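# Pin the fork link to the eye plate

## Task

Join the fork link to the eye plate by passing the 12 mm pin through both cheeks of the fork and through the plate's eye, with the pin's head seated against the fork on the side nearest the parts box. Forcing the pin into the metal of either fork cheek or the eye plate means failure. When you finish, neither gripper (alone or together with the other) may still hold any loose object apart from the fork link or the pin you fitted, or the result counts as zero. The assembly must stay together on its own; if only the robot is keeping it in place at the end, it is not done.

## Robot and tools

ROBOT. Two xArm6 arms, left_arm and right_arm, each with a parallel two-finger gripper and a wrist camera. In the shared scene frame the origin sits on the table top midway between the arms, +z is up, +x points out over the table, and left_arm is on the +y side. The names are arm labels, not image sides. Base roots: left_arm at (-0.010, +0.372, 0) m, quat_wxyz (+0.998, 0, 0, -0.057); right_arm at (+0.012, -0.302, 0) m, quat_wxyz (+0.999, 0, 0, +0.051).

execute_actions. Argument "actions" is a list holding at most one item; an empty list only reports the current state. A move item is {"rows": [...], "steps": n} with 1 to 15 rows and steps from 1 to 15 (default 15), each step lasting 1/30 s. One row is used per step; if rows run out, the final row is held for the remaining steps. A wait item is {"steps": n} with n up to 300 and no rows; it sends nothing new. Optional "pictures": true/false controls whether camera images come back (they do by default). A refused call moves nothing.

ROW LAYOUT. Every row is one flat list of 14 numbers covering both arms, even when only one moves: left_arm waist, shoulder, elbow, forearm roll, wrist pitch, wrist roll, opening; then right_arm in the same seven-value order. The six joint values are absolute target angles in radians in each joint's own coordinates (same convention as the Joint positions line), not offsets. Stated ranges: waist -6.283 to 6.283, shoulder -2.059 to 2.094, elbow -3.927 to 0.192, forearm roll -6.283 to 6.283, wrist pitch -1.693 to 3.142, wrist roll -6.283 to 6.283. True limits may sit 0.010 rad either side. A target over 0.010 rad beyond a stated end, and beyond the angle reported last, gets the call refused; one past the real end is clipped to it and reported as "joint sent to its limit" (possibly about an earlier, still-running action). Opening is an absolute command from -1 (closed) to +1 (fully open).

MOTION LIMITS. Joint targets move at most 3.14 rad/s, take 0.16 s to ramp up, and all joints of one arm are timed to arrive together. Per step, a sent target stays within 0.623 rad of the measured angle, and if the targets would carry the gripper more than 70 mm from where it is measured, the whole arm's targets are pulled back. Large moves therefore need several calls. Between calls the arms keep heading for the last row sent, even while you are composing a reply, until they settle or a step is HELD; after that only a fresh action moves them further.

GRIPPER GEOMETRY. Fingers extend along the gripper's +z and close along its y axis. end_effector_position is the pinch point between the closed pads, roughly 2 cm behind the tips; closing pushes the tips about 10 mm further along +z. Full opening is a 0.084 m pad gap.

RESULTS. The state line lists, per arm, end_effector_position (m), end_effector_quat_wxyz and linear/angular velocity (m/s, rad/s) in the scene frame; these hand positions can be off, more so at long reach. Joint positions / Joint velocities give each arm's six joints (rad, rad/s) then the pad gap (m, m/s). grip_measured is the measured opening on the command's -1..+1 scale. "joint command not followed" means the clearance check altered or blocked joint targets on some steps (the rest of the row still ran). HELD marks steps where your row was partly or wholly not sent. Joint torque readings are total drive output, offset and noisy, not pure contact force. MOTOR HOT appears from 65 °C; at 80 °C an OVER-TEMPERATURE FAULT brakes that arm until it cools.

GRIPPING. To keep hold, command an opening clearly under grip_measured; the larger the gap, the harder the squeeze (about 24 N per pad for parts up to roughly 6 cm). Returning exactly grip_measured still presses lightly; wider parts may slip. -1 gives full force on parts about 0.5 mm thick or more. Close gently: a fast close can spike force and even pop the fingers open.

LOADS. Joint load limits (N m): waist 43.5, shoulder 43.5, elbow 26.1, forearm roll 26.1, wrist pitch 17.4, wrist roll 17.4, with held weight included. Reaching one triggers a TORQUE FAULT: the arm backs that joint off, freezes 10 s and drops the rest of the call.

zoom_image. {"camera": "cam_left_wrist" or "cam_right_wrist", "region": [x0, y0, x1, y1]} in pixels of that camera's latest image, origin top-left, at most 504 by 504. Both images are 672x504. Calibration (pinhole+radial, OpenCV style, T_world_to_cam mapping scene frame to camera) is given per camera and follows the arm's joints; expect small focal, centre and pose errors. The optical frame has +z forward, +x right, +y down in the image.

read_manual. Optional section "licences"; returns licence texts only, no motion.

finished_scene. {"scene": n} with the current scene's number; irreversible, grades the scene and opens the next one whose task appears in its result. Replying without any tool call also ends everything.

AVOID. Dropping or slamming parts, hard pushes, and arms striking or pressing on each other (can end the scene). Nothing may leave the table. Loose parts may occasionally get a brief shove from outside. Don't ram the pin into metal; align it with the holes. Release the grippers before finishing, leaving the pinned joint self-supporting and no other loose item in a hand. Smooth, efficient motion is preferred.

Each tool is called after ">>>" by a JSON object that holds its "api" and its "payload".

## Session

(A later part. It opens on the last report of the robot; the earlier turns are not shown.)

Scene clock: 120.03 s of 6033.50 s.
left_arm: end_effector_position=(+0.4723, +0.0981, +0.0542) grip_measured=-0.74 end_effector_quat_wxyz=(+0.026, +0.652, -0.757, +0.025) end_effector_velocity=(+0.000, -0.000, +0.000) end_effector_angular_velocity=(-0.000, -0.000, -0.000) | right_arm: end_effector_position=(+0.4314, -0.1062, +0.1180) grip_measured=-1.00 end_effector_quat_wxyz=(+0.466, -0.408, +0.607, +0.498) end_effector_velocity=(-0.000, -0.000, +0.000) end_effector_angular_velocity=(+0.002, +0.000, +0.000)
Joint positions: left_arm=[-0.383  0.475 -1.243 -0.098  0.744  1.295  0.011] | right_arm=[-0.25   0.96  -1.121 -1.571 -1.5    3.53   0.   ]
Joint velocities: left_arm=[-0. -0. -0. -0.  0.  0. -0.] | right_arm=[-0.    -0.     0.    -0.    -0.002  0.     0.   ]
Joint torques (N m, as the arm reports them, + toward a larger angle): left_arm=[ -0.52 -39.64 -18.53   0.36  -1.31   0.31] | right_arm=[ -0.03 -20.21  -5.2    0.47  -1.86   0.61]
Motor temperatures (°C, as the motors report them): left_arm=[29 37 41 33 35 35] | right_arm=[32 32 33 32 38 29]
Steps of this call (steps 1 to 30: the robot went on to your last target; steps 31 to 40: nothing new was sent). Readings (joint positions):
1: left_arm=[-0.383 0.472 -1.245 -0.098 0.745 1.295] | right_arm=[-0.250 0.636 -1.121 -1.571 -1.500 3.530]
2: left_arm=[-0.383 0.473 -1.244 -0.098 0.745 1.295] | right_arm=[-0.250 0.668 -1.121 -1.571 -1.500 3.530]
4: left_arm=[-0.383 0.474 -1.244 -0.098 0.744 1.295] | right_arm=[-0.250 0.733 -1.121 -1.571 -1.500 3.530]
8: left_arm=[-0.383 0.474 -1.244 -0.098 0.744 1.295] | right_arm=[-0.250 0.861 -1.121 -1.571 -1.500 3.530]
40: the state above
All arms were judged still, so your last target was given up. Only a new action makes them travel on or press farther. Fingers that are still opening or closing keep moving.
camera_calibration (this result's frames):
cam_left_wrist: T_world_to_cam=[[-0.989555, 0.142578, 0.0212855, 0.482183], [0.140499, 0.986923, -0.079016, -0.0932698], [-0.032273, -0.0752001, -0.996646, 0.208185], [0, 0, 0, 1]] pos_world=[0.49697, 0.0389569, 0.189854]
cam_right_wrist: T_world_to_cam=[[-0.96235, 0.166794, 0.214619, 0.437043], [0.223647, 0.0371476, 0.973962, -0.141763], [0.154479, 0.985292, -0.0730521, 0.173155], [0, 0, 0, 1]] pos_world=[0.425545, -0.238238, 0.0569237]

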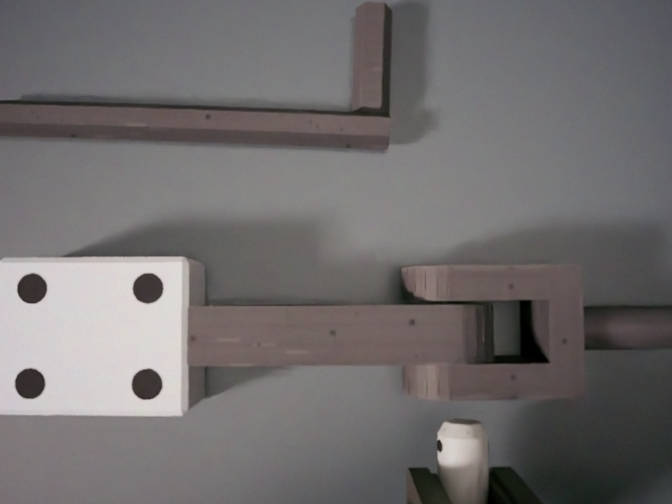

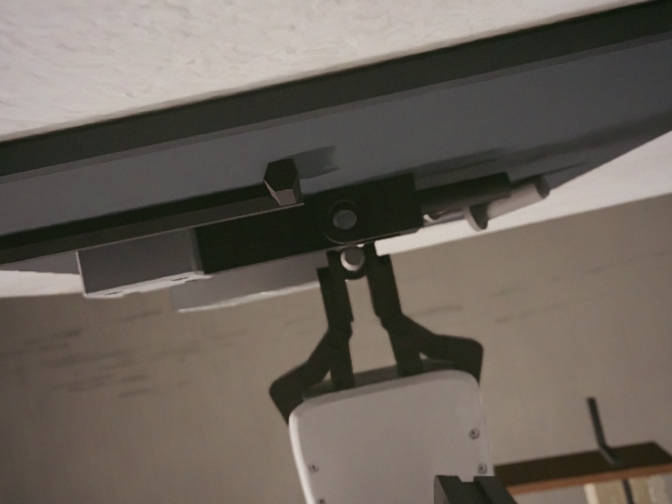

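>>> {"api": "execute_actions", "payload": {"actions": [{"rows":[[-0.3832,0.5034,-1.2354,-0.102,0.707,1.298,-1,-0.25,0.985,-1.1211,-1.5708,-1.5,3.53,-1]]}], "pictures": false}}

>>> {"api": "execute_actions", "payload": {"actions": [{"steps":12}]}}

>>> {"api": "zoom_image", "payload": {"camera": "cam_right_wrist", "region": [286, 200, 406, 290]}}

Scene clock: 124.30 s of 6033.50 s.
left_arm: end_effector_position=(+0.4721, +0.0987, +0.0388) grip_measured=-0.74 end_effector_quat_wxyz=(+0.026, +0.653, -0.757, +0.025) end_effector_velocity=(-0.003, +0.002, -0.005) end_effector_angular_velocity=(+0.004, +0.008, +0.001) | right_arm: end_effector_position=(+0.4277, -0.1057, +0.1085) grip_measured=-1.00 end_effector_quat_wxyz=(+0.459, -0.401, +0.612, +0.504) end_effector_velocity=(-0.001, +0.000, -0.002) end_effector_angular_velocity=(-0.000, +0.005, +0.000)
Joint positions: left_arm=[-0.383  0.503 -1.236 -0.102  0.707  1.298  0.011] | right_arm=[-0.25   0.985 -1.121 -1.571 -1.5    3.53   0.   ]
Joint velocities: left_arm=[-0.     0.006  0.006 -0.    -0.002 -0.001 -0.   ] | right_arm=[ 0.001  0.004  0.001 -0.     0.001  0.     0.   ]
Joint torques (N m, as the arm reports them, + toward a larger angle): left_arm=[ -0.17 -40.5  -17.93   0.63  -1.15   0.29] | right_arm=[ -0.19 -19.98  -4.97   0.25  -1.87   0.62]
Motor temperatures (°C, as the motors report them): left_arm=[29 37 41 33 35 35] | right_arm=[32 32 33 32 38 29]
Steps of this call (steps 1 to 90: nothing new was sent; then 0.77 s passed at rest; steps 91 to 105: all 15 steps of this action). Readings (joint positions):
91: left_arm=[-0.383 0.475 -1.243 -0.098 0.743 1.295] | right_arm=[-0.250 0.960 -1.121 -1.571 -1.500 3.530]
92: left_arm=[-0.383 0.477 -1.243 -0.099 0.739 1.295] | right_arm=[-0.250 0.963 -1.122 -1.571 -1.500 3.530]
94: left_arm=[-0.383 0.489 -1.241 -0.100 0.723 1.297] | right_arm=[-0.250 0.974 -1.121 -1.571 -1.500 3.530]
98: left_arm=[-0.383 0.502 -1.234 -0.102 0.711 1.298] | right_arm=[-0.250 0.983 -1.121 -1.571 -1.500 3.530]
105: the state above

Scene clock: 124.70 s of 6033.50 s.
left_arm: end_effector_position=(+0.4718, +0.0988, +0.0383) grip_measured=-0.74 end_effector_quat_wxyz=(+0.026, +0.653, -0.757, +0.025) end_effector_velocity=(+0.000, -0.000, +0.000) end_effector_angular_velocity=(-0.000, -0.001, -0.000) | right_arm: end_effector_position=(+0.4276, -0.1056, +0.1084) grip_measured=-1.00 end_effector_quat_wxyz=(+0.459, -0.401, +0.612, +0.504) end_effector_velocity=(-0.000, +0.000, -0.000) end_effector_angular_velocity=(+0.000, +0.001, +0.000)
Joint positions: left_arm=[-0.383  0.503 -1.235 -0.102  0.707  1.298  0.011] | right_arm=[-0.25   0.985 -1.121 -1.571 -1.5    3.53   0.   ]
Joint velocities: left_arm=[-0.     0.001 -0.001  0.     0.    -0.    -0.   ] | right_arm=[ 0.     0.001  0.     0.    -0.     0.     0.   ]
Joint torques (N m, as the arm reports them, + toward a larger angle): left_arm=[ -0.42 -40.35 -18.11   0.56  -1.38   0.26] | right_arm=[  0.17 -20.42  -4.83   0.38  -1.78   0.54]
Motor temperatures (°C, as the motors report them): left_arm=[29 37 41 33 35 35] | right_arm=[32 32 33 32 38 29]
Steps of this call (steps 1 to 12: the robot went on to your last target). Readings (joint positions):
1: left_arm=[-0.383 0.503 -1.236 -0.102 0.707 1.298] | right_arm=[-0.250 0.985 -1.121 -1.571 -1.500 3.530]
2: left_arm=[-0.383 0.503 -1.236 -0.102 0.707 1.298] | right_arm=[-0.250 0.985 -1.121 -1.571 -1.500 3.530]
4: left_arm=[-0.383 0.503 -1.235 -0.102 0.707 1.298] | right_arm=[-0.250 0.985 -1.121 -1.571 -1.500 3.530]
8: left_arm=[-0.383 0.503 -1.235 -0.102 0.707 1.298] | right_arm=[-0.250 0.985 -1.121 -1.571 -1.500 3.530]
12: the state above
camera_calibration (this result's frames):
cam_left_wrist: T_world_to_cam=[[-0.989901, 0.140165, 0.021201, 0.482392], [0.1381, 0.987262, -0.0790025, -0.09409], [-0.0320044, -0.0752768, -0.996649, 0.192288], [0, 0, 0, 1]] pos_world=[0.496668, 0.0397518, 0.173983]
cam_right_wrist: T_world_to_cam=[[-0.956739, 0.165953, 0.238978, 0.430218], [0.247675, 0.0335441, 0.968262, -0.141615], [0.152669, 0.985563, -0.0731953, 0.173297], [0, 0, 0, 1]] pos_world=[0.420224, -0.23744, 0.0469925]

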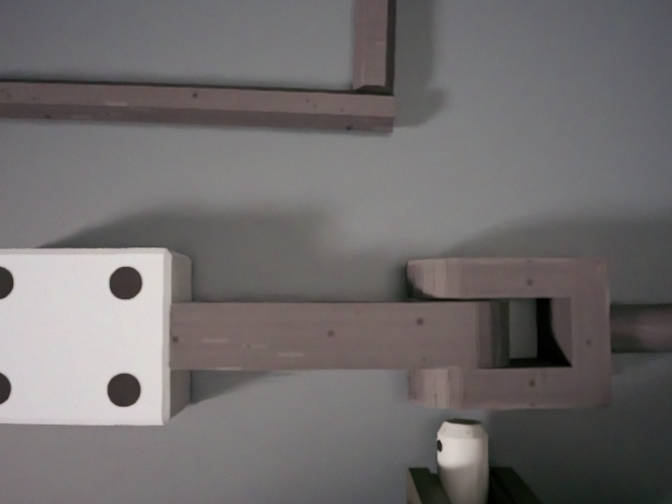

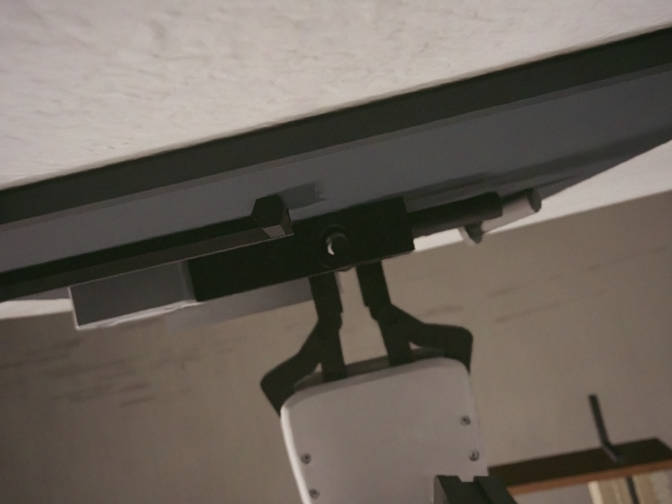

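Region (286, 200, 406, 290) of cam_right_wrist's 672x504 image, scaled by 4.200, with more detail than that image has; it fills the top 378 rows of this view, and the rest is white.

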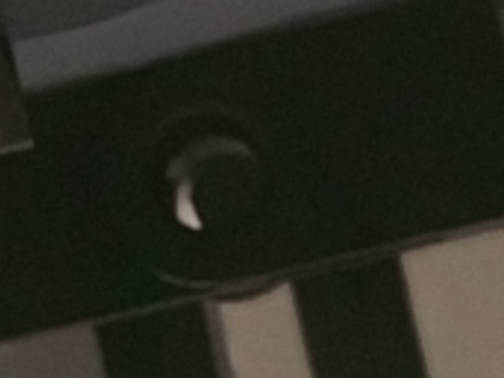

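>>> {"api": "execute_actions", "payload": {"actions": [{"rows":[[-0.3873,0.5091,-1.245,-0.102,0.7109,1.3089,-1,-0.25,0.985,-1.1211,-1.5708,-1.5,3.53,-1]],"steps":12}], "pictures": false}}

>>> {"api": "execute_actions", "payload": {"actions": [{"rows":[[-0.3923,0.5121,-1.25,-0.102,0.7129,1.3039,-1,-0.25,0.985,-1.1211,-1.5708,-1.5,3.53,-1]],"steps":12}], "pictures": false}}

>>> {"api": "execute_actions", "payload": {"actions": [{"rows":[[-0.3974,0.5152,-1.2551,-0.102,0.7149,1.2988,-1,-0.25,0.985,-1.1211,-1.5708,-1.5,3.53,-1]]}]}}

Scene clock: 132.50 s of 6033.50 s.
left_arm: end_effector_position=(+0.4724, +0.0959, +0.0383) grip_measured=-0.74 end_effector_quat_wxyz=(+0.026, +0.647, -0.762, +0.025) end_effector_velocity=(-0.000, -0.000, -0.000) end_effector_angular_velocity=(+0.000, +0.001, -0.002) | right_arm: end_effector_position=(+0.4276, -0.1056, +0.1084) grip_measured=-1.00 end_effector_quat_wxyz=(+0.459, -0.401, +0.612, +0.504) end_effector_velocity=(+0.000, +0.000, -0.000) end_effector_angular_velocity=(-0.001, -0.000, -0.000)
Joint positions: left_arm=[-0.387  0.509 -1.245 -0.102  0.711  1.309  0.011] | right_arm=[-0.25   0.985 -1.121 -1.571 -1.5    3.53   0.   ]
Joint velocities: left_arm=[-0.001  0.001 -0.001 -0.     0.001  0.001 -0.   ] | right_arm=[ 0.    -0.     0.     0.     0.001  0.     0.   ]
Joint torques (N m, as the arm reports them, + toward a larger angle): left_arm=[ -0.39 -40.23 -18.26   0.43  -1.44   0.23] | right_arm=[ -0.39 -20.13  -4.82   0.33  -1.85   0.63]
Motor temperatures (°C, as the motors report them): left_arm=[29 37 41 33 35 35] | right_arm=[32 32 32 32 38 29]
Steps of this call (steps 1 to 15: the robot went on to your last target; steps 16 to 90: nothing new was sent; then 4.40 s passed at rest; steps 91 to 102: all 12 steps of this action). Readings (joint positions):
91: left_arm=[-0.383 0.503 -1.236 -0.102 0.707 1.298] | right_arm=[-0.250 0.985 -1.121 -1.571 -1.500 3.530]
92: left_arm=[-0.384 0.504 -1.237 -0.102 0.708 1.300] | right_arm=[-0.250 0.985 -1.121 -1.571 -1.500 3.530]
94: left_arm=[-0.386 0.507 -1.241 -0.102 0.709 1.304] | right_arm=[-0.250 0.985 -1.121 -1.571 -1.500 3.530]
98: left_arm=[-0.387 0.509 -1.244 -0.102 0.711 1.308] | right_arm=[-0.250 0.985 -1.121 -1.571 -1.500 3.530]
102: the state above

Scene clock: 132.90 s of 6033.50 s.
left_arm: end_effector_position=(+0.4720, +0.0929, +0.0384) grip_measured=-0.74 end_effector_quat_wxyz=(+0.026, +0.647, -0.762, +0.025) end_effector_velocity=(+0.000, -0.000, +0.000) end_effector_angular_velocity=(+0.001, -0.000, -0.001) | right_arm: end_effector_position=(+0.4276, -0.1056, +0.1084) grip_measured=-1.00 end_effector_quat_wxyz=(+0.459, -0.401, +0.612, +0.504) end_effector_velocity=(-0.000, +0.000, -0.000) end_effector_angular_velocity=(+0.001, +0.002, +0.001)
Joint positions: left_arm=[-0.392  0.512 -1.25  -0.102  0.713  1.304  0.011] | right_arm=[-0.25   0.985 -1.121 -1.571 -1.5    3.53   0.   ]
Joint velocities: left_arm=[-0.001  0.001 -0.002  0.001  0.001 -0.001  0.   ] | right_arm=[ 0.001  0.002 -0.     0.    -0.001  0.     0.   ]
Joint torques (N m, as the arm reports them, + toward a larger angle): left_arm=[ -0.2  -40.23 -18.37   0.5   -1.31   0.18] | right_arm=[ -0.22 -20.17  -4.84   0.19  -1.84   0.63]
Motor temperatures (°C, as the motors report them): left_arm=[29 37 41 33 35 35] | right_arm=[32 32 32 32 38 29]
Steps of this call (steps 1 to 12: all 12 steps of this action). Readings (joint positions):
1: left_arm=[-0.387 0.509 -1.245 -0.102 0.711 1.309] | right_arm=[-0.250 0.985 -1.121 -1.571 -1.500 3.530]
2: left_arm=[-0.388 0.510 -1.246 -0.102 0.711 1.308] | right_arm=[-0.250 0.985 -1.121 -1.571 -1.500 3.530]
4: left_arm=[-0.390 0.511 -1.248 -0.102 0.712 1.306] | right_arm=[-0.250 0.985 -1.121 -1.571 -1.500 3.530]
8: left_arm=[-0.392 0.512 -1.250 -0.102 0.713 1.304] | right_arm=[-0.250 0.985 -1.121 -1.571 -1.500 3.530]
12: the state above

Scene clock: 133.40 s of 6033.50 s.
left_arm: end_effector_position=(+0.4714, +0.0900, +0.0383) grip_measured=-0.74 end_effector_quat_wxyz=(+0.027, +0.647, -0.762, +0.024) end_effector_velocity=(+0.001, -0.001, +0.001) end_effector_angular_velocity=(-0.001, -0.002, +0.000) | right_arm: end_effector_position=(+0.4276, -0.1056, +0.1084) grip_measured=-1.00 end_effector_quat_wxyz=(+0.459, -0.401, +0.612, +0.504) end_effector_velocity=(-0.000, +0.000, -0.000) end_effector_angular_velocity=(+0.001, +0.001, +0.000)
Joint positions: left_arm=[-0.397  0.515 -1.255 -0.102  0.715  1.299  0.011] | right_arm=[-0.25   0.985 -1.121 -1.571 -1.5    3.53   0.   ]
Joint velocities: left_arm=[-0.001 -0.001 -0.002 -0.     0.    -0.001  0.   ] | right_arm=[ 0.     0.001 -0.     0.    -0.001 -0.     0.   ]
Joint torques (N m, as the arm reports them, + toward a larger angle): left_arm=[ -0.94 -41.26 -18.96   0.22  -1.47   0.35] | right_arm=[  0.02 -20.27  -4.97   0.34  -1.83   0.64]
Motor temperatures (°C, as the motors report them): left_arm=[29 37 41 33 35 35] | right_arm=[32 32 32 32 38 29]
Steps of this call (steps 1 to 15: all 15 steps of this action). Readings (joint positions):
1: left_arm=[-0.392 0.512 -1.250 -0.102 0.713 1.304] | right_arm=[-0.250 0.985 -1.121 -1.571 -1.500 3.530]
2: left_arm=[-0.393 0.513 -1.251 -0.102 0.713 1.303] | right_arm=[-0.250 0.985 -1.121 -1.571 -1.500 3.530]
4: left_arm=[-0.395 0.514 -1.253 -0.102 0.714 1.301] | right_arm=[-0.250 0.985 -1.121 -1.571 -1.500 3.530]
8: left_arm=[-0.397 0.515 -1.254 -0.102 0.715 1.299] | right_arm=[-0.250 0.985 -1.121 -1.571 -1.500 3.530]
15: the state above
camera_calibration (this result's frames):
cam_left_wrist: T_world_to_cam=[[-0.987613, 0.155412, 0.0216122, 0.48079], [0.153261, 0.984988, -0.079428, -0.0922013], [-0.0336319, -0.0751319, -0.996606, 0.192312], [0, 0, 0, 1]] pos_world=[0.495434, 0.0305454, 0.173945]
cam_right_wrist: T_world_to_cam=[[-0.956731, 0.165951, 0.239012, 0.430207], [0.247709, 0.0335413, 0.968254, -0.141616], [0.152666, 0.985563, -0.0731976, 0.173297], [0, 0, 0, 1]] pos_world=[0.420215, -0.237439, 0.0469803]

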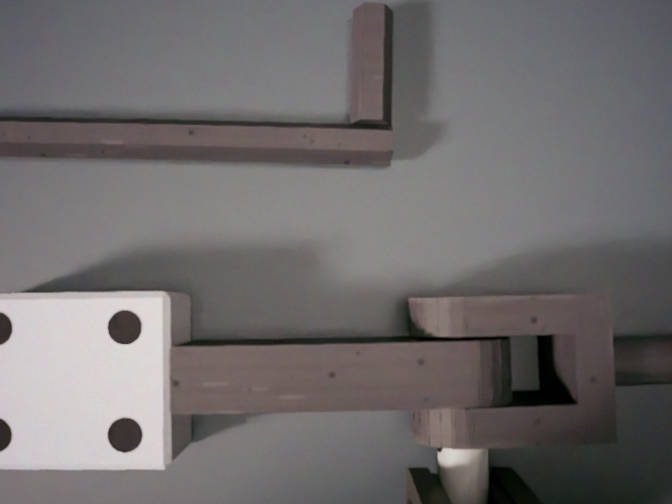

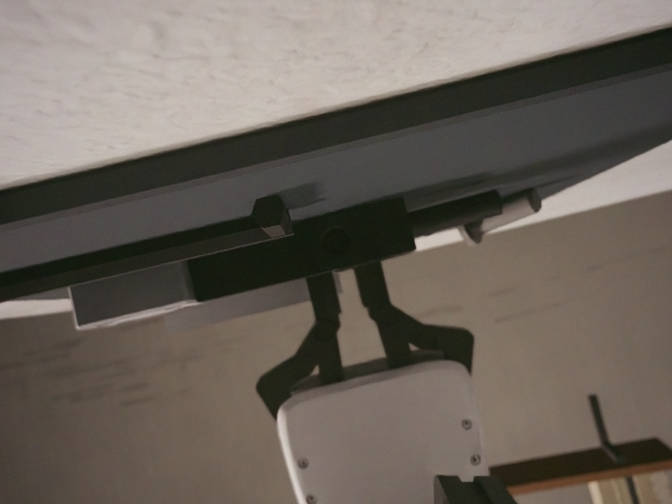

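Slightly high; lower 0.5 mm, advance 3+3.

>>> {"api": "execute_actions", "payload": {"actions": [{"rows":[[-0.4025,0.5192,-1.2599,-0.102,0.7157,1.2937,-1,-0.25,0.985,-1.1211,-1.5708,-1.5,3.53,-1]]}], "pictures": false}}

>>> {"api": "execute_actions", "payload": {"actions": [{"rows":[[-0.4076,0.5223,-1.265,-0.102,0.7177,1.2886,-1,-0.25,0.985,-1.1211,-1.5708,-1.5,3.53,-1]]}], "pictures": false}}

Scene clock: 138.70 s of 6033.50 s.
left_arm: end_effector_position=(+0.4711, +0.0867, +0.0381) grip_measured=-0.74 end_effector_quat_wxyz=(+0.027, +0.647, -0.762, +0.025) end_effector_velocity=(-0.000, +0.000, -0.001) end_effector_angular_velocity=(+0.001, +0.001, +0.000) | right_arm: end_effector_position=(+0.4276, -0.1056, +0.1084) grip_measured=-1.00 end_effector_quat_wxyz=(+0.459, -0.401, +0.612, +0.504) end_effector_velocity=(-0.000, +0.000, +0.000) end_effector_angular_velocity=(-0.000, +0.000, +0.000)
Joint positions: left_arm=[-0.403  0.519 -1.26  -0.102  0.716  1.294  0.011] | right_arm=[-0.25   0.985 -1.121 -1.571 -1.5    3.53   0.   ]
Joint velocities: left_arm=[ 0.     0.001  0.001  0.001  0.    -0.001 -0.   ] | right_arm=[ 0. -0.  0. -0.  0.  0.  0.]
Joint torques (N m, as the arm reports them, + toward a larger angle): left_arm=[ -0.76 -40.69 -18.18   0.44  -1.35   0.43] | right_arm=[ -0.33 -20.17  -4.84   0.21  -1.93   0.47]
Motor temperatures (°C, as the motors report them): left_arm=[29 37 41 33 35 35] | right_arm=[32 32 32 32 38 29]
Steps of this call (steps 1 to 15: the robot went on to your last target; steps 16 to 90: nothing new was sent; then 1.80 s passed at rest; steps 91 to 105: all 15 steps of this action). Readings (joint positions):
91: left_arm=[-0.397 0.515 -1.255 -0.102 0.715 1.299] | right_arm=[-0.250 0.985 -1.121 -1.571 -1.500 3.530]
92: left_arm=[-0.398 0.516 -1.256 -0.102 0.715 1.298] | right_arm=[-0.250 0.985 -1.121 -1.571 -1.500 3.530]
94: left_arm=[-0.401 0.517 -1.258 -0.102 0.715 1.296] | right_arm=[-0.250 0.985 -1.121 -1.571 -1.500 3.530]
98: left_arm=[-0.403 0.519 -1.260 -0.102 0.715 1.294] | right_arm=[-0.250 0.985 -1.121 -1.571 -1.500 3.530]
105: the state above

Scene clock: 139.20 s of 6033.50 s.
left_arm: end_effector_position=(+0.4707, +0.0846, +0.0379) grip_measured=-0.74 end_effector_quat_wxyz=(+0.027, +0.647, -0.761, +0.024) end_effector_velocity=(-0.001, -0.001, -0.001) end_effector_angular_velocity=(+0.000, +0.000, -0.001) | right_arm: end_effector_position=(+0.4276, -0.1056, +0.1084) grip_measured=-1.00 end_effector_quat_wxyz=(+0.459, -0.401, +0.612, +0.504) end_effector_velocity=(+0.000, -0.001, +0.000) end_effector_angular_velocity=(+0.001, +0.000, -0.002)
Joint positions: left_arm=[-0.406  0.522 -1.265 -0.102  0.718  1.289  0.011] | right_arm=[-0.25   0.985 -1.121 -1.571 -1.5    3.53   0.   ]
Joint velocities: left_arm=[-0.002  0.001  0.     0.    -0.001 -0.001  0.   ] | right_arm=[-0.002  0.     0.    -0.    -0.001 -0.     0.   ]
Joint torques (N m, as the arm reports them, + toward a larger angle): left_arm=[ -6.48 -39.23 -19.38  -0.97  -1.82   0.17] | right_arm=[ -0.39 -20.05  -4.78   0.18  -1.81   0.68]
Motor temperatures (°C, as the motors report them): left_arm=[29 37 41 33 35 35] | right_arm=[32 32 32 32 38 29]
Steps of this call (steps 1 to 15: all 15 steps of this action). Readings (joint positions):
1: left_arm=[-0.403 0.519 -1.260 -0.102 0.716 1.294] | right_arm=[-0.250 0.985 -1.121 -1.571 -1.500 3.530]
2: left_arm=[-0.403 0.520 -1.261 -0.102 0.716 1.293] | right_arm=[-0.250 0.985 -1.121 -1.571 -1.500 3.530]
4: left_arm=[-0.405 0.521 -1.263 -0.102 0.717 1.291] | right_arm=[-0.250 0.985 -1.121 -1.571 -1.500 3.530]
8: left_arm=[-0.406 0.522 -1.264 -0.101 0.718 1.289] | right_arm=[-0.250 0.985 -1.121 -1.571 -1.500 3.530]
15: the state above

>>> {"api": "execute_actions", "payload": {"actions": [{"rows":[[-0.4062,0.5215,-1.2637,-0.102,0.7172,1.29,-0.35,-0.25,0.985,-1.1211,-1.5708,-1.5,3.53,-1]],"steps":12}], "pictures": false}}

>>> {"api": "execute_actions", "payload": {"actions": [{"rows":[[-0.3603,0.4982,-1.2164,-0.102,0.6931,1.3359,-0.35,-0.25,0.985,-1.1211,-1.5708,-1.5,3.53,-1]]}], "pictures": false}}

>>> {"api": "execute_actions", "payload": {"actions": [{"rows":[[-0.3603,0.4982,-1.2164,-0.102,0.6931,1.3359,-0.65,-0.25,0.985,-1.1211,-1.5708,-1.5,3.53,-1]]}], "pictures": false}}

>>> {"api": "execute_actions", "payload": {"actions": [{"rows":[[-0.3603,0.4955,-1.2172,-0.102,0.6966,1.3359,-0.65,-0.25,0.985,-1.1211,-1.5708,-1.5,3.53,-1]],"steps":12}], "pictures": false}}

>>> {"api": "execute_actions", "payload": {"actions": [{"rows":[[-0.3645,0.4981,-1.2214,-0.102,0.6983,1.3317,-0.65,-0.25,0.985,-1.1211,-1.5708,-1.5,3.53,-1]]}]}}

Scene clock: 152.47 s of 6033.50 s.
left_arm: end_effector_position=(+0.4702, +0.0839, +0.0379) grip_measured=-0.37 end_effector_quat_wxyz=(+0.027, +0.646, -0.762, +0.024) end_effector_velocity=(+0.003, +0.005, +0.000) end_effector_angular_velocity=(+0.001, -0.001, +0.007) | right_arm: end_effector_position=(+0.4276, -0.1056, +0.1084) grip_measured=-1.00 end_effector_quat_wxyz=(+0.459, -0.401, +0.612, +0.504) end_effector_velocity=(+0.000, -0.000, +0.000) end_effector_angular_velocity=(-0.002, -0.002, -0.000)
Joint positions: left_arm=[-0.408  0.522 -1.264 -0.102  0.717  1.29   0.028] | right_arm=[-0.25   0.985 -1.121 -1.571 -1.5    3.53   0.   ]
Joint velocities: left_arm=[ 0.01  -0.001  0.001  0.002  0.     0.001 -0.   ] | right_arm=[-0.    -0.002  0.     0.     0.002 -0.     0.   ]
Joint torques (N m, as the arm reports them, + toward a larger angle): left_arm=[ -0.54 -40.33 -18.18   0.01  -1.16   0.32] | right_arm=[  0.02 -20.04  -4.9    0.46  -1.81   0.53]
Motor temperatures (°C, as the motors report them): left_arm=[29 37 41 33 35 35] | right_arm=[32 32 32 32 38 29]
Steps of this call (steps 1 to 15: the robot went on to your last target; steps 16 to 90: nothing new was sent; then 9.87 s passed at rest; steps 91 to 102: all 12 steps of this action). Readings (joint positions):
91: left_arm=[-0.408 0.522 -1.265 -0.102 0.718 1.289] | right_arm=[-0.250 0.985 -1.121 -1.571 -1.500 3.530]
92: left_arm=[-0.409 0.522 -1.265 -0.103 0.717 1.289] | right_arm=[-0.250 0.985 -1.121 -1.571 -1.500 3.530]
94: left_arm=[-0.412 0.522 -1.265 -0.104 0.717 1.290] | right_arm=[-0.250 0.985 -1.121 -1.571 -1.500 3.530]
98: left_arm=[-0.410 0.522 -1.264 -0.103 0.717 1.290] | right_arm=[-0.250 0.985 -1.121 -1.571 -1.500 3.530]
102: the state above

Scene clock: 152.97 s of 6033.50 s.
left_arm: end_effector_position=(+0.4745, +0.1116, +0.0354) grip_measured=-0.37 end_effector_quat_wxyz=(+0.025, +0.647, -0.761, +0.025) end_effector_velocity=(-0.000, +0.003, -0.001) end_effector_angular_velocity=(+0.001, +0.001, +0.001) | right_arm: end_effector_position=(+0.4276, -0.1056, +0.1084) grip_measured=-1.00 end_effector_quat_wxyz=(+0.459, -0.401, +0.612, +0.504) end_effector_velocity=(-0.000, +0.001, +0.000) end_effector_angular_velocity=(+0.001, -0.000, +0.001)
Joint positions: left_arm=[-0.361  0.498 -1.217 -0.102  0.693  1.335  0.028] | right_arm=[-0.25   0.985 -1.121 -1.571 -1.5    3.53   0.   ]
Joint velocities: left_arm=[ 0.005 -0.002  0.006  0.    -0.002  0.004 -0.   ] | right_arm=[ 0.001 -0.    -0.    -0.    -0.001  0.     0.   ]
Joint torques (N m, as the arm reports them, + toward a larger angle): left_arm=[ -0.06 -39.75 -17.96   0.19  -1.31   0.32] | right_arm=[ -0.23 -19.95  -4.84   0.35  -1.86   0.63]
Motor temperatures (°C, as the motors report them): left_arm=[29 37 41 33 35 35] | right_arm=[32 32 32 32 38 29]
Steps of this call (steps 1 to 15: all 15 steps of this action). Readings (joint positions):
1: left_arm=[-0.407 0.522 -1.264 -0.102 0.717 1.290] | right_arm=[-0.250 0.985 -1.121 -1.571 -1.500 3.530]
2: left_arm=[-0.404 0.519 -1.260 -0.102 0.714 1.295] | right_arm=[-0.250 0.985 -1.121 -1.571 -1.500 3.530]
4: left_arm=[-0.384 0.509 -1.239 -0.102 0.704 1.314] | right_arm=[-0.250 0.985 -1.121 -1.571 -1.500 3.530]
8: left_arm=[-0.364 0.501 -1.221 -0.102 0.696 1.331] | right_arm=[-0.250 0.985 -1.121 -1.571 -1.500 3.530]
15: the state above

Scene clock: 153.47 s of 6033.50 s.
left_arm: end_effector_position=(+0.4745, +0.1121, +0.0353) grip_measured=-0.58 end_effector_quat_wxyz=(+0.025, +0.647, -0.761, +0.025) end_effector_velocity=(+0.000, -0.000, +0.000) end_effector_angular_velocity=(-0.001, -0.001, +0.001) | right_arm: end_effector_position=(+0.4276, -0.1056, +0.1084) grip_measured=-1.00 end_effector_quat_wxyz=(+0.459, -0.401, +0.612, +0.504) end_effector_velocity=(-0.000, +0.001, +0.001) end_effector_angular_velocity=(+0.001, -0.002, +0.002)
Joint positions: left_arm=[-0.36   0.498 -1.216 -0.102  0.693  1.336  0.019] | right_arm=[-0.25   0.985 -1.121 -1.571 -1.5    3.53   0.   ]
Joint velocities: left_arm=[ 0.    -0.    -0.001 -0.001 -0.     0.     0.   ] | right_arm=[ 0.002 -0.001 -0.    -0.    -0.001 -0.001  0.   ]
Joint torques (N m, as the arm reports them, + toward a larger angle): left_arm=[ -0.32 -39.75 -18.15   0.37  -1.31   0.44] | right_arm=[  0.07 -20.21  -5.04   0.3   -1.82   0.62]
Motor temperatures (°C, as the motors report them): left_arm=[29 37 41 33 35 35] | right_arm=[32 32 32 32 38 29]
Steps of this call (steps 1 to 15: all 15 steps of this action). Readings (joint positions):
1: left_arm=[-0.361 0.498 -1.217 -0.102 0.693 1.336] | right_arm=[-0.250 0.985 -1.121 -1.571 -1.500 3.530]
2: left_arm=[-0.361 0.498 -1.217 -0.102 0.693 1.336] | right_arm=[-0.250 0.985 -1.121 -1.571 -1.500 3.530]
4: left_arm=[-0.361 0.498 -1.217 -0.102 0.693 1.336] | right_arm=[-0.250 0.985 -1.121 -1.571 -1.500 3.530]
8: left_arm=[-0.361 0.498 -1.216 -0.102 0.693 1.336] | right_arm=[-0.250 0.985 -1.121 -1.571 -1.500 3.530]
15: the state above

Scene clock: 153.87 s of 6033.50 s.
left_arm: end_effector_position=(+0.4746, +0.1120, +0.0367) grip_measured=-0.58 end_effector_quat_wxyz=(+0.025, +0.647, -0.761, +0.025) end_effector_velocity=(-0.000, +0.000, -0.000) end_effector_angular_velocity=(+0.001, +0.000, -0.002) | right_arm: end_effector_position=(+0.4276, -0.1056, +0.1084) grip_measured=-1.00 end_effector_quat_wxyz=(+0.459, -0.401, +0.612, +0.504) end_effector_velocity=(-0.000, +0.001, -0.000) end_effector_angular_velocity=(+0.001, +0.002, +0.001)
Joint positions: left_arm=[-0.36   0.496 -1.217 -0.102  0.697  1.336  0.019] | right_arm=[-0.25   0.985 -1.121 -1.571 -1.5    3.53   0.   ]
Joint velocities: left_arm=[-0.    -0.     0.     0.002  0.001  0.001 -0.   ] | right_arm=[ 0.001  0.001 -0.     0.    -0.001  0.001  0.   ]
Joint torques (N m, as the arm reports them, + toward a larger angle): left_arm=[ -0.43 -39.87 -18.3    0.48  -1.26   0.24] | right_arm=[ -0.24 -20.15  -4.8    0.48  -1.76   0.61]
Motor temperatures (°C, as the motors report them): left_arm=[29 37 41 33 35 35] | right_arm=[32 32 32 32 38 29]
Steps of this call (steps 1 to 12: all 12 steps of this action). Readings (joint positions):
1: left_arm=[-0.360 0.498 -1.216 -0.102 0.693 1.336] | right_arm=[-0.250 0.985 -1.121 -1.571 -1.500 3.530]
2: left_arm=[-0.360 0.498 -1.216 -0.102 0.694 1.336] | right_arm=[-0.250 0.985 -1.121 -1.571 -1.500 3.530]
4: left_arm=[-0.360 0.497 -1.217 -0.102 0.695 1.336] | right_arm=[-0.250 0.985 -1.121 -1.571 -1.500 3.530]
8: left_arm=[-0.360 0.496 -1.217 -0.102 0.696 1.336] | right_arm=[-0.250 0.985 -1.121 -1.571 -1.500 3.530]
12: the state above

Scene clock: 154.37 s of 6033.50 s.
left_arm: end_effector_position=(+0.4743, +0.1095, +0.0367) grip_measured=-0.58 end_effector_quat_wxyz=(+0.025, +0.647, -0.761, +0.025) end_effector_velocity=(-0.000, -0.000, -0.000) end_effector_angular_velocity=(+0.000, +0.000, -0.000) | right_arm: end_effector_position=(+0.4276, -0.1056, +0.1084) grip_measured=-1.00 end_effector_quat_wxyz=(+0.459, -0.401, +0.612, +0.504) end_effector_velocity=(-0.000, +0.000, +0.000) end_effector_angular_velocity=(-0.000, -0.001, +0.001)
Joint positions: left_arm=[-0.364  0.498 -1.221 -0.102  0.698  1.332  0.019] | right_arm=[-0.25   0.985 -1.121 -1.571 -1.5    3.53   0.   ]
Joint velocities: left_arm=[-0.    -0.     0.001  0.     0.    -0.001  0.   ] | right_arm=[ 0.001 -0.001  0.     0.     0.    -0.     0.   ]
Joint torques (N m, as the arm reports them, + toward a larger angle): left_arm=[ -0.41 -40.2  -18.47   0.26  -1.47   0.34] | right_arm=[ -0.09 -19.96  -5.02   0.45  -1.85   0.54]
Motor temperatures (°C, as the motors report them): left_arm=[29 37 41 33 35 35] | right_arm=[32 32 32 32 38 29]
Steps of this call (steps 1 to 15: all 15 steps of this action). Readings (joint positions):
1: left_arm=[-0.360 0.496 -1.217 -0.102 0.697 1.336] | right_arm=[-0.250 0.985 -1.121 -1.571 -1.500 3.530]
2: left_arm=[-0.361 0.496 -1.218 -0.102 0.697 1.335] | right_arm=[-0.250 0.985 -1.121 -1.571 -1.500 3.530]
4: left_arm=[-0.363 0.497 -1.220 -0.102 0.698 1.333] | right_arm=[-0.250 0.985 -1.121 -1.571 -1.500 3.530]
8: left_arm=[-0.364 0.498 -1.221 -0.102 0.698 1.332] | right_arm=[-0.250 0.985 -1.121 -1.571 -1.500 3.530]
15: the state above
camera_calibration (this result's frames):
cam_left_wrist: T_world_to_cam=[[-0.987847, 0.154289, 0.0187706, 0.480926], [0.152394, 0.985223, -0.0781785, -0.111674], [-0.0305553, -0.0743679, -0.996763, 0.190805], [0, 0, 0, 1]] pos_world=[0.49793, 0.0500121, 0.17243]
cam_right_wrist: T_world_to_cam=[[-0.956731, 0.165951, 0.239012, 0.430207], [0.247709, 0.0335415, 0.968254, -0.141616], [0.152666, 0.985563, -0.0731978, 0.173297], [0, 0, 0, 1]] pos_world=[0.420215, -0.237439, 0.0469802]

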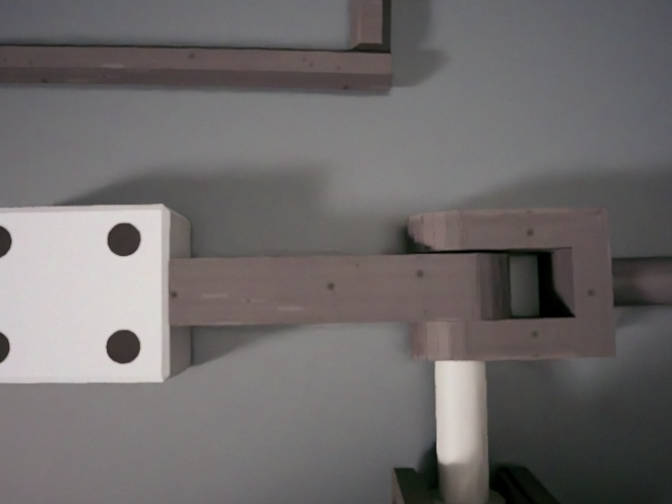

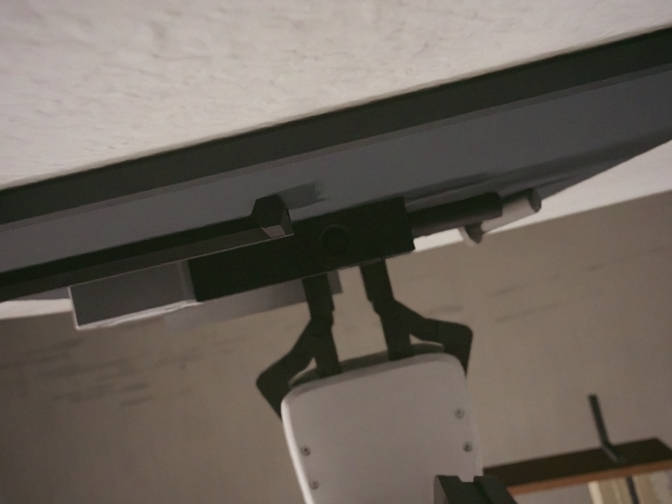

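Free. +0.5 x, then 3 mm steps.

>>> {"api": "execute_actions", "payload": {"actions": [{"rows":[[-0.3692,0.5024,-1.2285,-0.102,0.7011,1.327,-0.65,-0.25,0.985,-1.1211,-1.5708,-1.5,3.53,-1]]}], "pictures": false}}

>>> {"api": "execute_actions", "payload": {"actions": [{"rows":[[-0.3743,0.5055,-1.2336,-0.102,0.7031,1.3219,-0.65,-0.25,0.985,-1.1211,-1.5708,-1.5,3.53,-1]]}], "pictures": false}}

Scene clock: 158.90 s of 6033.50 s.
left_arm: end_effector_position=(+0.4741, +0.1065, +0.0365) grip_measured=-0.58 end_effector_quat_wxyz=(+0.026, +0.647, -0.762, +0.025) end_effector_velocity=(+0.000, -0.000, +0.000) end_effector_angular_velocity=(-0.000, -0.001, +0.000) | right_arm: end_effector_position=(+0.4276, -0.1056, +0.1084) grip_measured=-1.00 end_effector_quat_wxyz=(+0.459, -0.401, +0.612, +0.504) end_effector_velocity=(-0.001, +0.001, -0.000) end_effector_angular_velocity=(+0.000, +0.001, +0.002)
Joint positions: left_arm=[-0.369  0.502 -1.228 -0.102  0.701  1.327  0.019] | right_arm=[-0.25   0.985 -1.121 -1.571 -1.5    3.53   0.   ]
Joint velocities: left_arm=[ 0.     0.    -0.001  0.    -0.    -0.     0.   ] | right_arm=[ 0.002  0.001 -0.    -0.     0.     0.     0.   ]
Joint torques (N m, as the arm reports them, + toward a larger angle): left_arm=[ -1.07 -41.59 -20.52  -0.07  -2.01   0.13] | right_arm=[ -0.27 -20.28  -5.04   0.28  -1.74   0.63]
Motor temperatures (°C, as the motors report them): left_arm=[29 37 41 33 35 35] | right_arm=[32 32 32 32 38 29]
Steps of this call (steps 1 to 15: the robot went on to your last target; steps 16 to 90: nothing new was sent; then 1.03 s passed at rest; steps 91 to 105: all 15 steps of this action). Readings (joint positions):
91: left_arm=[-0.365 0.498 -1.222 -0.102 0.698 1.332] | right_arm=[-0.250 0.985 -1.121 -1.571 -1.500 3.530]
92: left_arm=[-0.365 0.499 -1.223 -0.102 0.699 1.331] | right_arm=[-0.250 0.985 -1.121 -1.571 -1.500 3.530]
94: left_arm=[-0.366 0.501 -1.225 -0.102 0.701 1.329] | right_arm=[-0.250 0.985 -1.121 -1.571 -1.500 3.530]
98: left_arm=[-0.369 0.502 -1.228 -0.102 0.701 1.328] | right_arm=[-0.250 0.985 -1.121 -1.571 -1.500 3.530]
105: the state above

Scene clock: 159.40 s of 6033.50 s.
left_arm: end_effector_position=(+0.4738, +0.1037, +0.0365) grip_measured=-0.58 end_effector_quat_wxyz=(+0.026, +0.647, -0.761, +0.025) end_effector_velocity=(+0.001, -0.000, +0.001) end_effector_angular_velocity=(-0.001, -0.001, +0.001) | right_arm: end_effector_position=(+0.4276, -0.1056, +0.1084) grip_measured=-1.00 end_effector_quat_wxyz=(+0.459, -0.401, +0.612, +0.504) end_effector_velocity=(+0.000, -0.001, +0.000) end_effector_angular_velocity=(+0.001, -0.001, -0.002)
Joint positions: left_arm=[-0.374  0.506 -1.233 -0.102  0.703  1.322  0.019] | right_arm=[-0.25   0.985 -1.121 -1.571 -1.5    3.53   0.   ]
Joint velocities: left_arm=[-0.     0.    -0.002  0.     0.    -0.001  0.   ] | right_arm=[-0.002 -0.    -0.     0.    -0.001 -0.     0.   ]
Joint torques (N m, as the arm reports them, + toward a larger angle): left_arm=[ -2.48 -42.25 -21.61  -0.42  -2.63   0.1 ] | right_arm=[ -0.26 -20.06  -4.79   0.2   -1.81   0.53]
Motor temperatures (°C, as the motors report them): left_arm=[29 37 41 33 35 35] | right_arm=[32 32 32 32 38 29]
Steps of this call (steps 1 to 15: all 15 steps of this action). Readings (joint positions):
1: left_arm=[-0.369 0.503 -1.228 -0.102 0.701 1.327] | right_arm=[-0.250 0.985 -1.121 -1.571 -1.500 3.530]
2: left_arm=[-0.370 0.503 -1.229 -0.102 0.702 1.326] | right_arm=[-0.250 0.985 -1.121 -1.571 -1.500 3.530]
4: left_arm=[-0.372 0.504 -1.231 -0.102 0.703 1.324] | right_arm=[-0.250 0.985 -1.121 -1.571 -1.500 3.530]
8: left_arm=[-0.374 0.505 -1.233 -0.102 0.703 1.322] | right_arm=[-0.250 0.985 -1.121 -1.571 -1.500 3.530]
15: the state above

Relieve: −0.5 x, −0.6 z, then advance.

>>> {"api": "execute_actions", "payload": {"actions": [{"rows":[[-0.3747,0.5054,-1.2313,-0.102,0.7009,1.3215,-0.65,-0.25,0.985,-1.1211,-1.5708,-1.5,3.53,-1]]}], "pictures": false}}

>>> {"api": "execute_actions", "payload": {"actions": [{"rows":[[-0.3798,0.5085,-1.2364,-0.102,0.7029,1.3164,-0.65,-0.25,0.985,-1.1211,-1.5708,-1.5,3.53,-1]]}], "pictures": false}}

>>> {"api": "execute_actions", "payload": {"actions": [{"rows":[[-0.3849,0.5116,-1.2415,-0.102,0.7049,1.3113,-0.65,-0.25,0.985,-1.1211,-1.5708,-1.5,3.53,-1]]}], "pictures": false}}

Scene clock: 166.73 s of 6033.50 s.
left_arm: end_effector_position=(+0.4738, +0.1033, +0.0365) grip_measured=-0.58 end_effector_quat_wxyz=(+0.025, +0.647, -0.761, +0.025) end_effector_velocity=(-0.000, -0.002, +0.001) end_effector_angular_velocity=(-0.001, -0.002, -0.002) | right_arm: end_effector_position=(+0.4276, -0.1056, +0.1084) grip_measured=-1.00 end_effector_quat_wxyz=(+0.459, -0.401, +0.612, +0.504) end_effector_velocity=(+0.000, -0.000, -0.000) end_effector_angular_velocity=(-0.002, -0.000, -0.001)
Joint positions: left_arm=[-0.375  0.505 -1.232 -0.102  0.701  1.321  0.019] | right_arm=[-0.25   0.985 -1.121 -1.571 -1.5    3.53   0.   ]
Joint velocities: left_arm=[-0.003 -0.    -0.001 -0.001 -0.001 -0.    -0.   ] | right_arm=[-0.001 -0.001 -0.    -0.     0.002  0.     0.   ]
Joint torques (N m, as the arm reports them, + toward a larger angle): left_arm=[ -3.99 -42.93 -22.48  -0.81  -2.72   0.33] | right_arm=[ -0.2  -20.05  -5.01   0.46  -1.84   0.48]
Motor temperatures (°C, as the motors report them): left_arm=[29 37 41 33 35 35] | right_arm=[32 32 32 32 38 29]
Steps of this call (steps 1 to 15: the robot went on to your last target; steps 16 to 90: nothing new was sent; then 3.83 s passed at rest; steps 91 to 105: all 15 steps of this action). Readings (joint positions):
91: left_arm=[-0.374 0.506 -1.234 -0.102 0.703 1.322] | right_arm=[-0.250 0.985 -1.121 -1.571 -1.500 3.530]
92: left_arm=[-0.374 0.505 -1.233 -0.102 0.703 1.322] | right_arm=[-0.250 0.985 -1.121 -1.571 -1.500 3.530]
94: left_arm=[-0.374 0.505 -1.232 -0.102 0.702 1.322] | right_arm=[-0.250 0.985 -1.121 -1.571 -1.500 3.530]
98: left_arm=[-0.374 0.505 -1.232 -0.102 0.701 1.322] | right_arm=[-0.250 0.985 -1.121 -1.571 -1.500 3.530]
105: the state above

Scene clock: 167.23 s of 6033.50 s.
left_arm: end_effector_position=(+0.4733, +0.1007, +0.0363) grip_measured=-0.58 end_effector_quat_wxyz=(+0.026, +0.647, -0.761, +0.025) end_effector_velocity=(+0.001, -0.001, +0.001) end_effector_angular_velocity=(-0.000, -0.002, -0.000) | right_arm: end_effector_position=(+0.4276, -0.1056, +0.1084) grip_measured=-1.00 end_effector_quat_wxyz=(+0.459, -0.401, +0.612, +0.504) end_effector_velocity=(-0.000, +0.001, -0.000) end_effector_angular_velocity=(+0.001, +0.001, +0.001)
Joint positions: left_arm=[-0.379  0.508 -1.236 -0.102  0.703  1.316  0.019] | right_arm=[-0.25   0.985 -1.121 -1.571 -1.5    3.53   0.   ]
Joint velocities: left_arm=[-0.     0.    -0.003  0.001  0.001 -0.001 -0.   ] | right_arm=[ 0.001  0.001  0.    -0.    -0.     0.     0.   ]
Joint torques (N m, as the arm reports them, + toward a larger angle): left_arm=[ -5.78 -41.72 -22.19  -0.92  -2.72   0.22] | right_arm=[  0.03 -20.2   -5.04   0.58  -1.86   0.65]
Motor temperatures (°C, as the motors report them): left_arm=[29 37 41 33 35 35] | right_arm=[32 32 32 32 38 29]
Steps of this call (steps 1 to 15: all 15 steps of this action). Readings (joint positions):
1: left_arm=[-0.375 0.505 -1.232 -0.102 0.701 1.321] | right_arm=[-0.250 0.985 -1.121 -1.571 -1.500 3.530]
2: left_arm=[-0.376 0.506 -1.233 -0.102 0.701 1.320] | right_arm=[-0.250 0.985 -1.121 -1.571 -1.500 3.530]
4: left_arm=[-0.378 0.507 -1.235 -0.102 0.702 1.318] | right_arm=[-0.250 0.985 -1.121 -1.571 -1.500 3.530]
8: left_arm=[-0.379 0.508 -1.236 -0.102 0.703 1.317] | right_arm=[-0.250 0.985 -1.121 -1.571 -1.500 3.530]
15: the state above

Scene clock: 167.73 s of 6033.50 s.
left_arm: end_effector_position=(+0.4727, +0.0979, +0.0358) grip_measured=-0.58 end_effector_quat_wxyz=(+0.026, +0.647, -0.761, +0.024) end_effector_velocity=(-0.000, -0.002, +0.000) end_effector_angular_velocity=(-0.001, -0.001, -0.003) | right_arm: end_effector_position=(+0.4276, -0.1056, +0.1084) grip_measured=-1.00 end_effector_quat_wxyz=(+0.459, -0.401, +0.612, +0.504) end_effector_velocity=(-0.000, +0.000, -0.000) end_effector_angular_velocity=(-0.000, +0.001, -0.000)
Joint positions: left_arm=[-0.384  0.512 -1.241 -0.102  0.705  1.311  0.019] | right_arm=[-0.25   0.985 -1.121 -1.571 -1.5    3.53   0.   ]
Joint velocities: left_arm=[-0.004  0.001 -0.002 -0.001 -0.001 -0.    -0.   ] | right_arm=[0.    0.001 0.    0.    0.    0.    0.   ]
Joint torques (N m, as the arm reports them, + toward a larger angle): left_arm=[-13.03 -41.78 -24.02  -2.61  -3.19   0.28] | right_arm=[ -0.07 -20.24  -4.84   0.15  -1.87   0.61]
Motor temperatures (°C, as the motors report them): left_arm=[29 37 42 33 35 35] | right_arm=[32 32 32 32 38 29]
Steps of this call (steps 1 to 15: all 15 steps of this action). Readings (joint positions):
1: left_arm=[-0.379 0.508 -1.237 -0.102 0.703 1.316] | right_arm=[-0.250 0.985 -1.121 -1.571 -1.500 3.530]
2: left_arm=[-0.380 0.509 -1.237 -0.102 0.704 1.315] | right_arm=[-0.250 0.985 -1.121 -1.571 -1.500 3.530]
4: left_arm=[-0.381 0.510 -1.239 -0.101 0.705 1.313] | right_arm=[-0.250 0.985 -1.121 -1.571 -1.500 3.530]
8: left_arm=[-0.381 0.511 -1.240 -0.101 0.706 1.312] | right_arm=[-0.250 0.985 -1.121 -1.571 -1.500 3.530]
15: the state above

Release and look.

>>> {"api": "execute_actions", "payload": {"actions": [{"rows":[[-0.3747,0.5054,-1.2313,-0.102,0.7009,1.3215,-0.35,-0.25,0.985,-1.1211,-1.5708,-1.5,3.53,-1]]}], "pictures": false}}

>>> {"api": "execute_actions", "payload": {"actions": [{"steps":15}]}}

>>> {"api": "zoom_image", "payload": {"camera": "cam_left_wrist", "region": [340, 204, 640, 504]}}

Scene clock: 172.27 s of 6033.50 s.
left_arm: end_effector_position=(+0.4737, +0.1039, +0.0362) grip_measured=-0.37 end_effector_quat_wxyz=(+0.025, +0.648, -0.761, +0.025) end_effector_velocity=(-0.002, -0.003, -0.000) end_effector_angular_velocity=(-0.002, +0.000, -0.005) | right_arm: end_effector_position=(+0.4276, -0.1056, +0.1084) grip_measured=-1.00 end_effector_quat_wxyz=(+0.459, -0.401, +0.612, +0.504) end_effector_velocity=(-0.000, -0.001, -0.002) end_effector_angular_velocity=(+0.000, +0.004, -0.002)
Joint positions: left_arm=[-0.374  0.505 -1.231 -0.102  0.701  1.321  0.028] | right_arm=[-0.25   0.985 -1.121 -1.571 -1.5    3.53   0.   ]
Joint velocities: left_arm=[-0.005  0.     0.    -0.003 -0.001  0.002  0.   ] | right_arm=[-0.001  0.004  0.     0.     0.     0.     0.   ]
Joint torques (N m, as the arm reports them, + toward a larger angle): left_arm=[ -0.4  -40.07 -18.11   0.28  -1.23   0.45] | right_arm=[ -0.21 -20.14  -4.77   0.26  -1.82   0.66]
Motor temperatures (°C, as the motors report them): left_arm=[29 37 41 33 35 35] | right_arm=[32 32 32 32 38 29]
Steps of this call (steps 1 to 15: the robot went on to your last target; steps 16 to 90: nothing new was sent; then 1.03 s passed at rest; steps 91 to 105: all 15 steps of this action). Readings (joint positions):
91: left_arm=[-0.385 0.511 -1.241 -0.102 0.705 1.312] | right_arm=[-0.250 0.985 -1.121 -1.571 -1.500 3.530]
92: left_arm=[-0.380 0.510 -1.239 -0.100 0.704 1.313] | right_arm=[-0.250 0.985 -1.121 -1.571 -1.500 3.530]
94: left_arm=[-0.371 0.507 -1.235 -0.099 0.703 1.317] | right_arm=[-0.250 0.985 -1.121 -1.571 -1.500 3.530]
98: left_arm=[-0.371 0.505 -1.232 -0.100 0.701 1.321] | right_arm=[-0.250 0.985 -1.121 -1.571 -1.500 3.530]
105: the state above

Scene clock: 172.77 s of 6033.50 s.
left_arm: end_effector_position=(+0.4735, +0.1035, +0.0362) grip_measured=-0.37 end_effector_quat_wxyz=(+0.025, +0.647, -0.761, +0.025) end_effector_velocity=(-0.000, -0.000, +0.000) end_effector_angular_velocity=(-0.000, -0.000, +0.001) | right_arm: end_effector_position=(+0.4276, -0.1056, +0.1084) grip_measured=-1.00 end_effector_quat_wxyz=(+0.459, -0.401, +0.612, +0.504) end_effector_velocity=(+0.000, -0.000, +0.001) end_effector_angular_velocity=(+0.001, -0.001, -0.000)
Joint positions: left_arm=[-0.375  0.505 -1.231 -0.102  0.701  1.321  0.028] | right_arm=[-0.25   0.985 -1.121 -1.571 -1.5    3.53   0.   ]
Joint velocities: left_arm=[-0.    -0.     0.    -0.    -0.    -0.001 -0.   ] | right_arm=[-0.    -0.001 -0.    -0.    -0.001  0.     0.   ]
Joint torques (N m, as the arm reports them, + toward a larger angle): left_arm=[ -0.56 -39.75 -18.     0.49  -1.31   0.2 ] | right_arm=[ -0.17 -20.03  -4.89   0.39  -1.76   0.63]
Motor temperatures (°C, as the motors report them): left_arm=[29 37 41 33 35 35] | right_arm=[32 32 32 32 38 29]
Steps of this call (steps 1 to 15: the robot went on to your last target). Readings (joint positions):
1: left_arm=[-0.374 0.505 -1.231 -0.102 0.701 1.321] | right_arm=[-0.250 0.985 -1.121 -1.571 -1.500 3.530]
2: left_arm=[-0.374 0.505 -1.231 -0.102 0.701 1.321] | right_arm=[-0.250 0.985 -1.121 -1.571 -1.500 3.530]
4: left_arm=[-0.374 0.505 -1.231 -0.102 0.701 1.321] | right_arm=[-0.250 0.985 -1.121 -1.571 -1.500 3.530]
8: left_arm=[-0.375 0.505 -1.231 -0.102 0.701 1.321] | right_arm=[-0.250 0.985 -1.121 -1.571 -1.500 3.530]
15: the state above
All arms were judged still, so your last target was given up. Only a new action makes them travel on or press farther. Fingers that are still opening or closing keep moving.
camera_calibration (this result's frames):
cam_left_wrist: T_world_to_cam=[[-0.987802, 0.154495, 0.0194482, 0.48102], [0.15254, 0.985178, -0.0784543, -0.105704], [-0.0312807, -0.0745307, -0.996728, 0.190131], [0, 0, 0, 1]] pos_world=[0.497224, 0.0439925, 0.171861]
cam_right_wrist: T_world_to_cam=[[-0.95673, 0.165951, 0.239013, 0.430207], [0.247709, 0.0335415, 0.968254, -0.141616], [0.152666, 0.985563, -0.0731978, 0.173297], [0, 0, 0, 1]] pos_world=[0.420215, -0.237439, 0.0469802]

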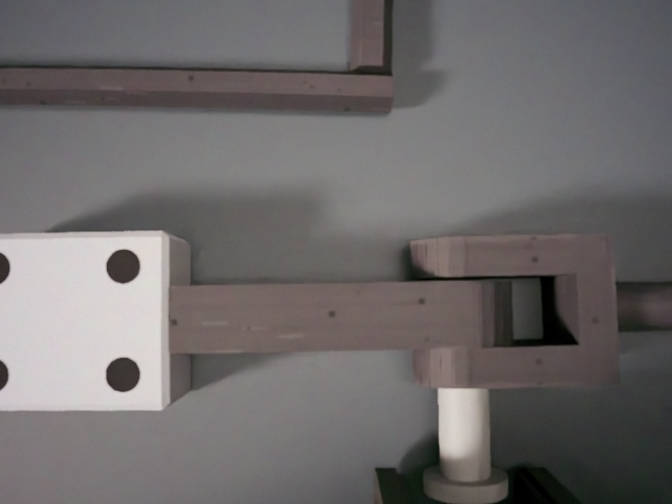

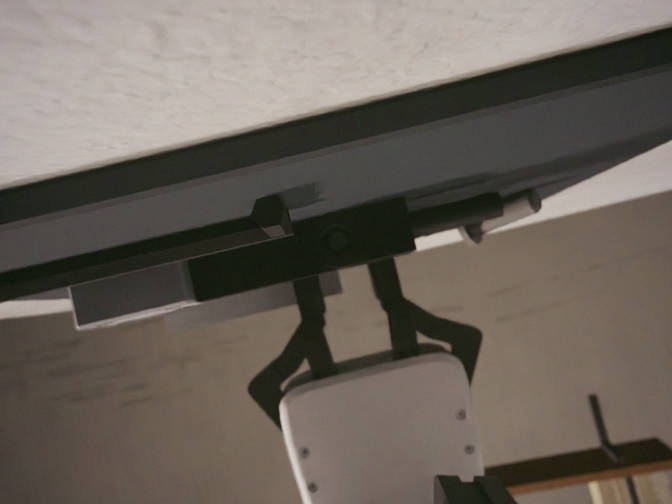

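Region (340, 204, 640, 504) of cam_left_wrist's 672x504 image, scaled by 1.680, with more detail than that image has.

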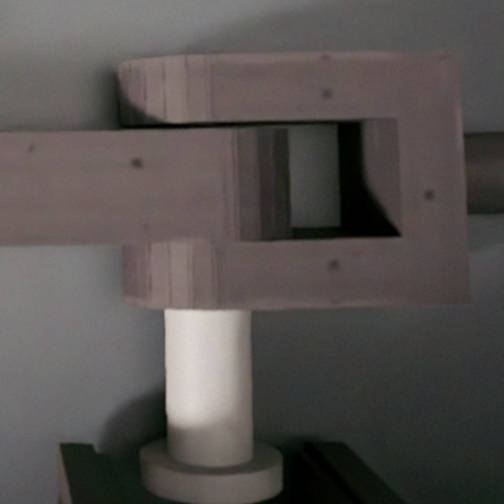

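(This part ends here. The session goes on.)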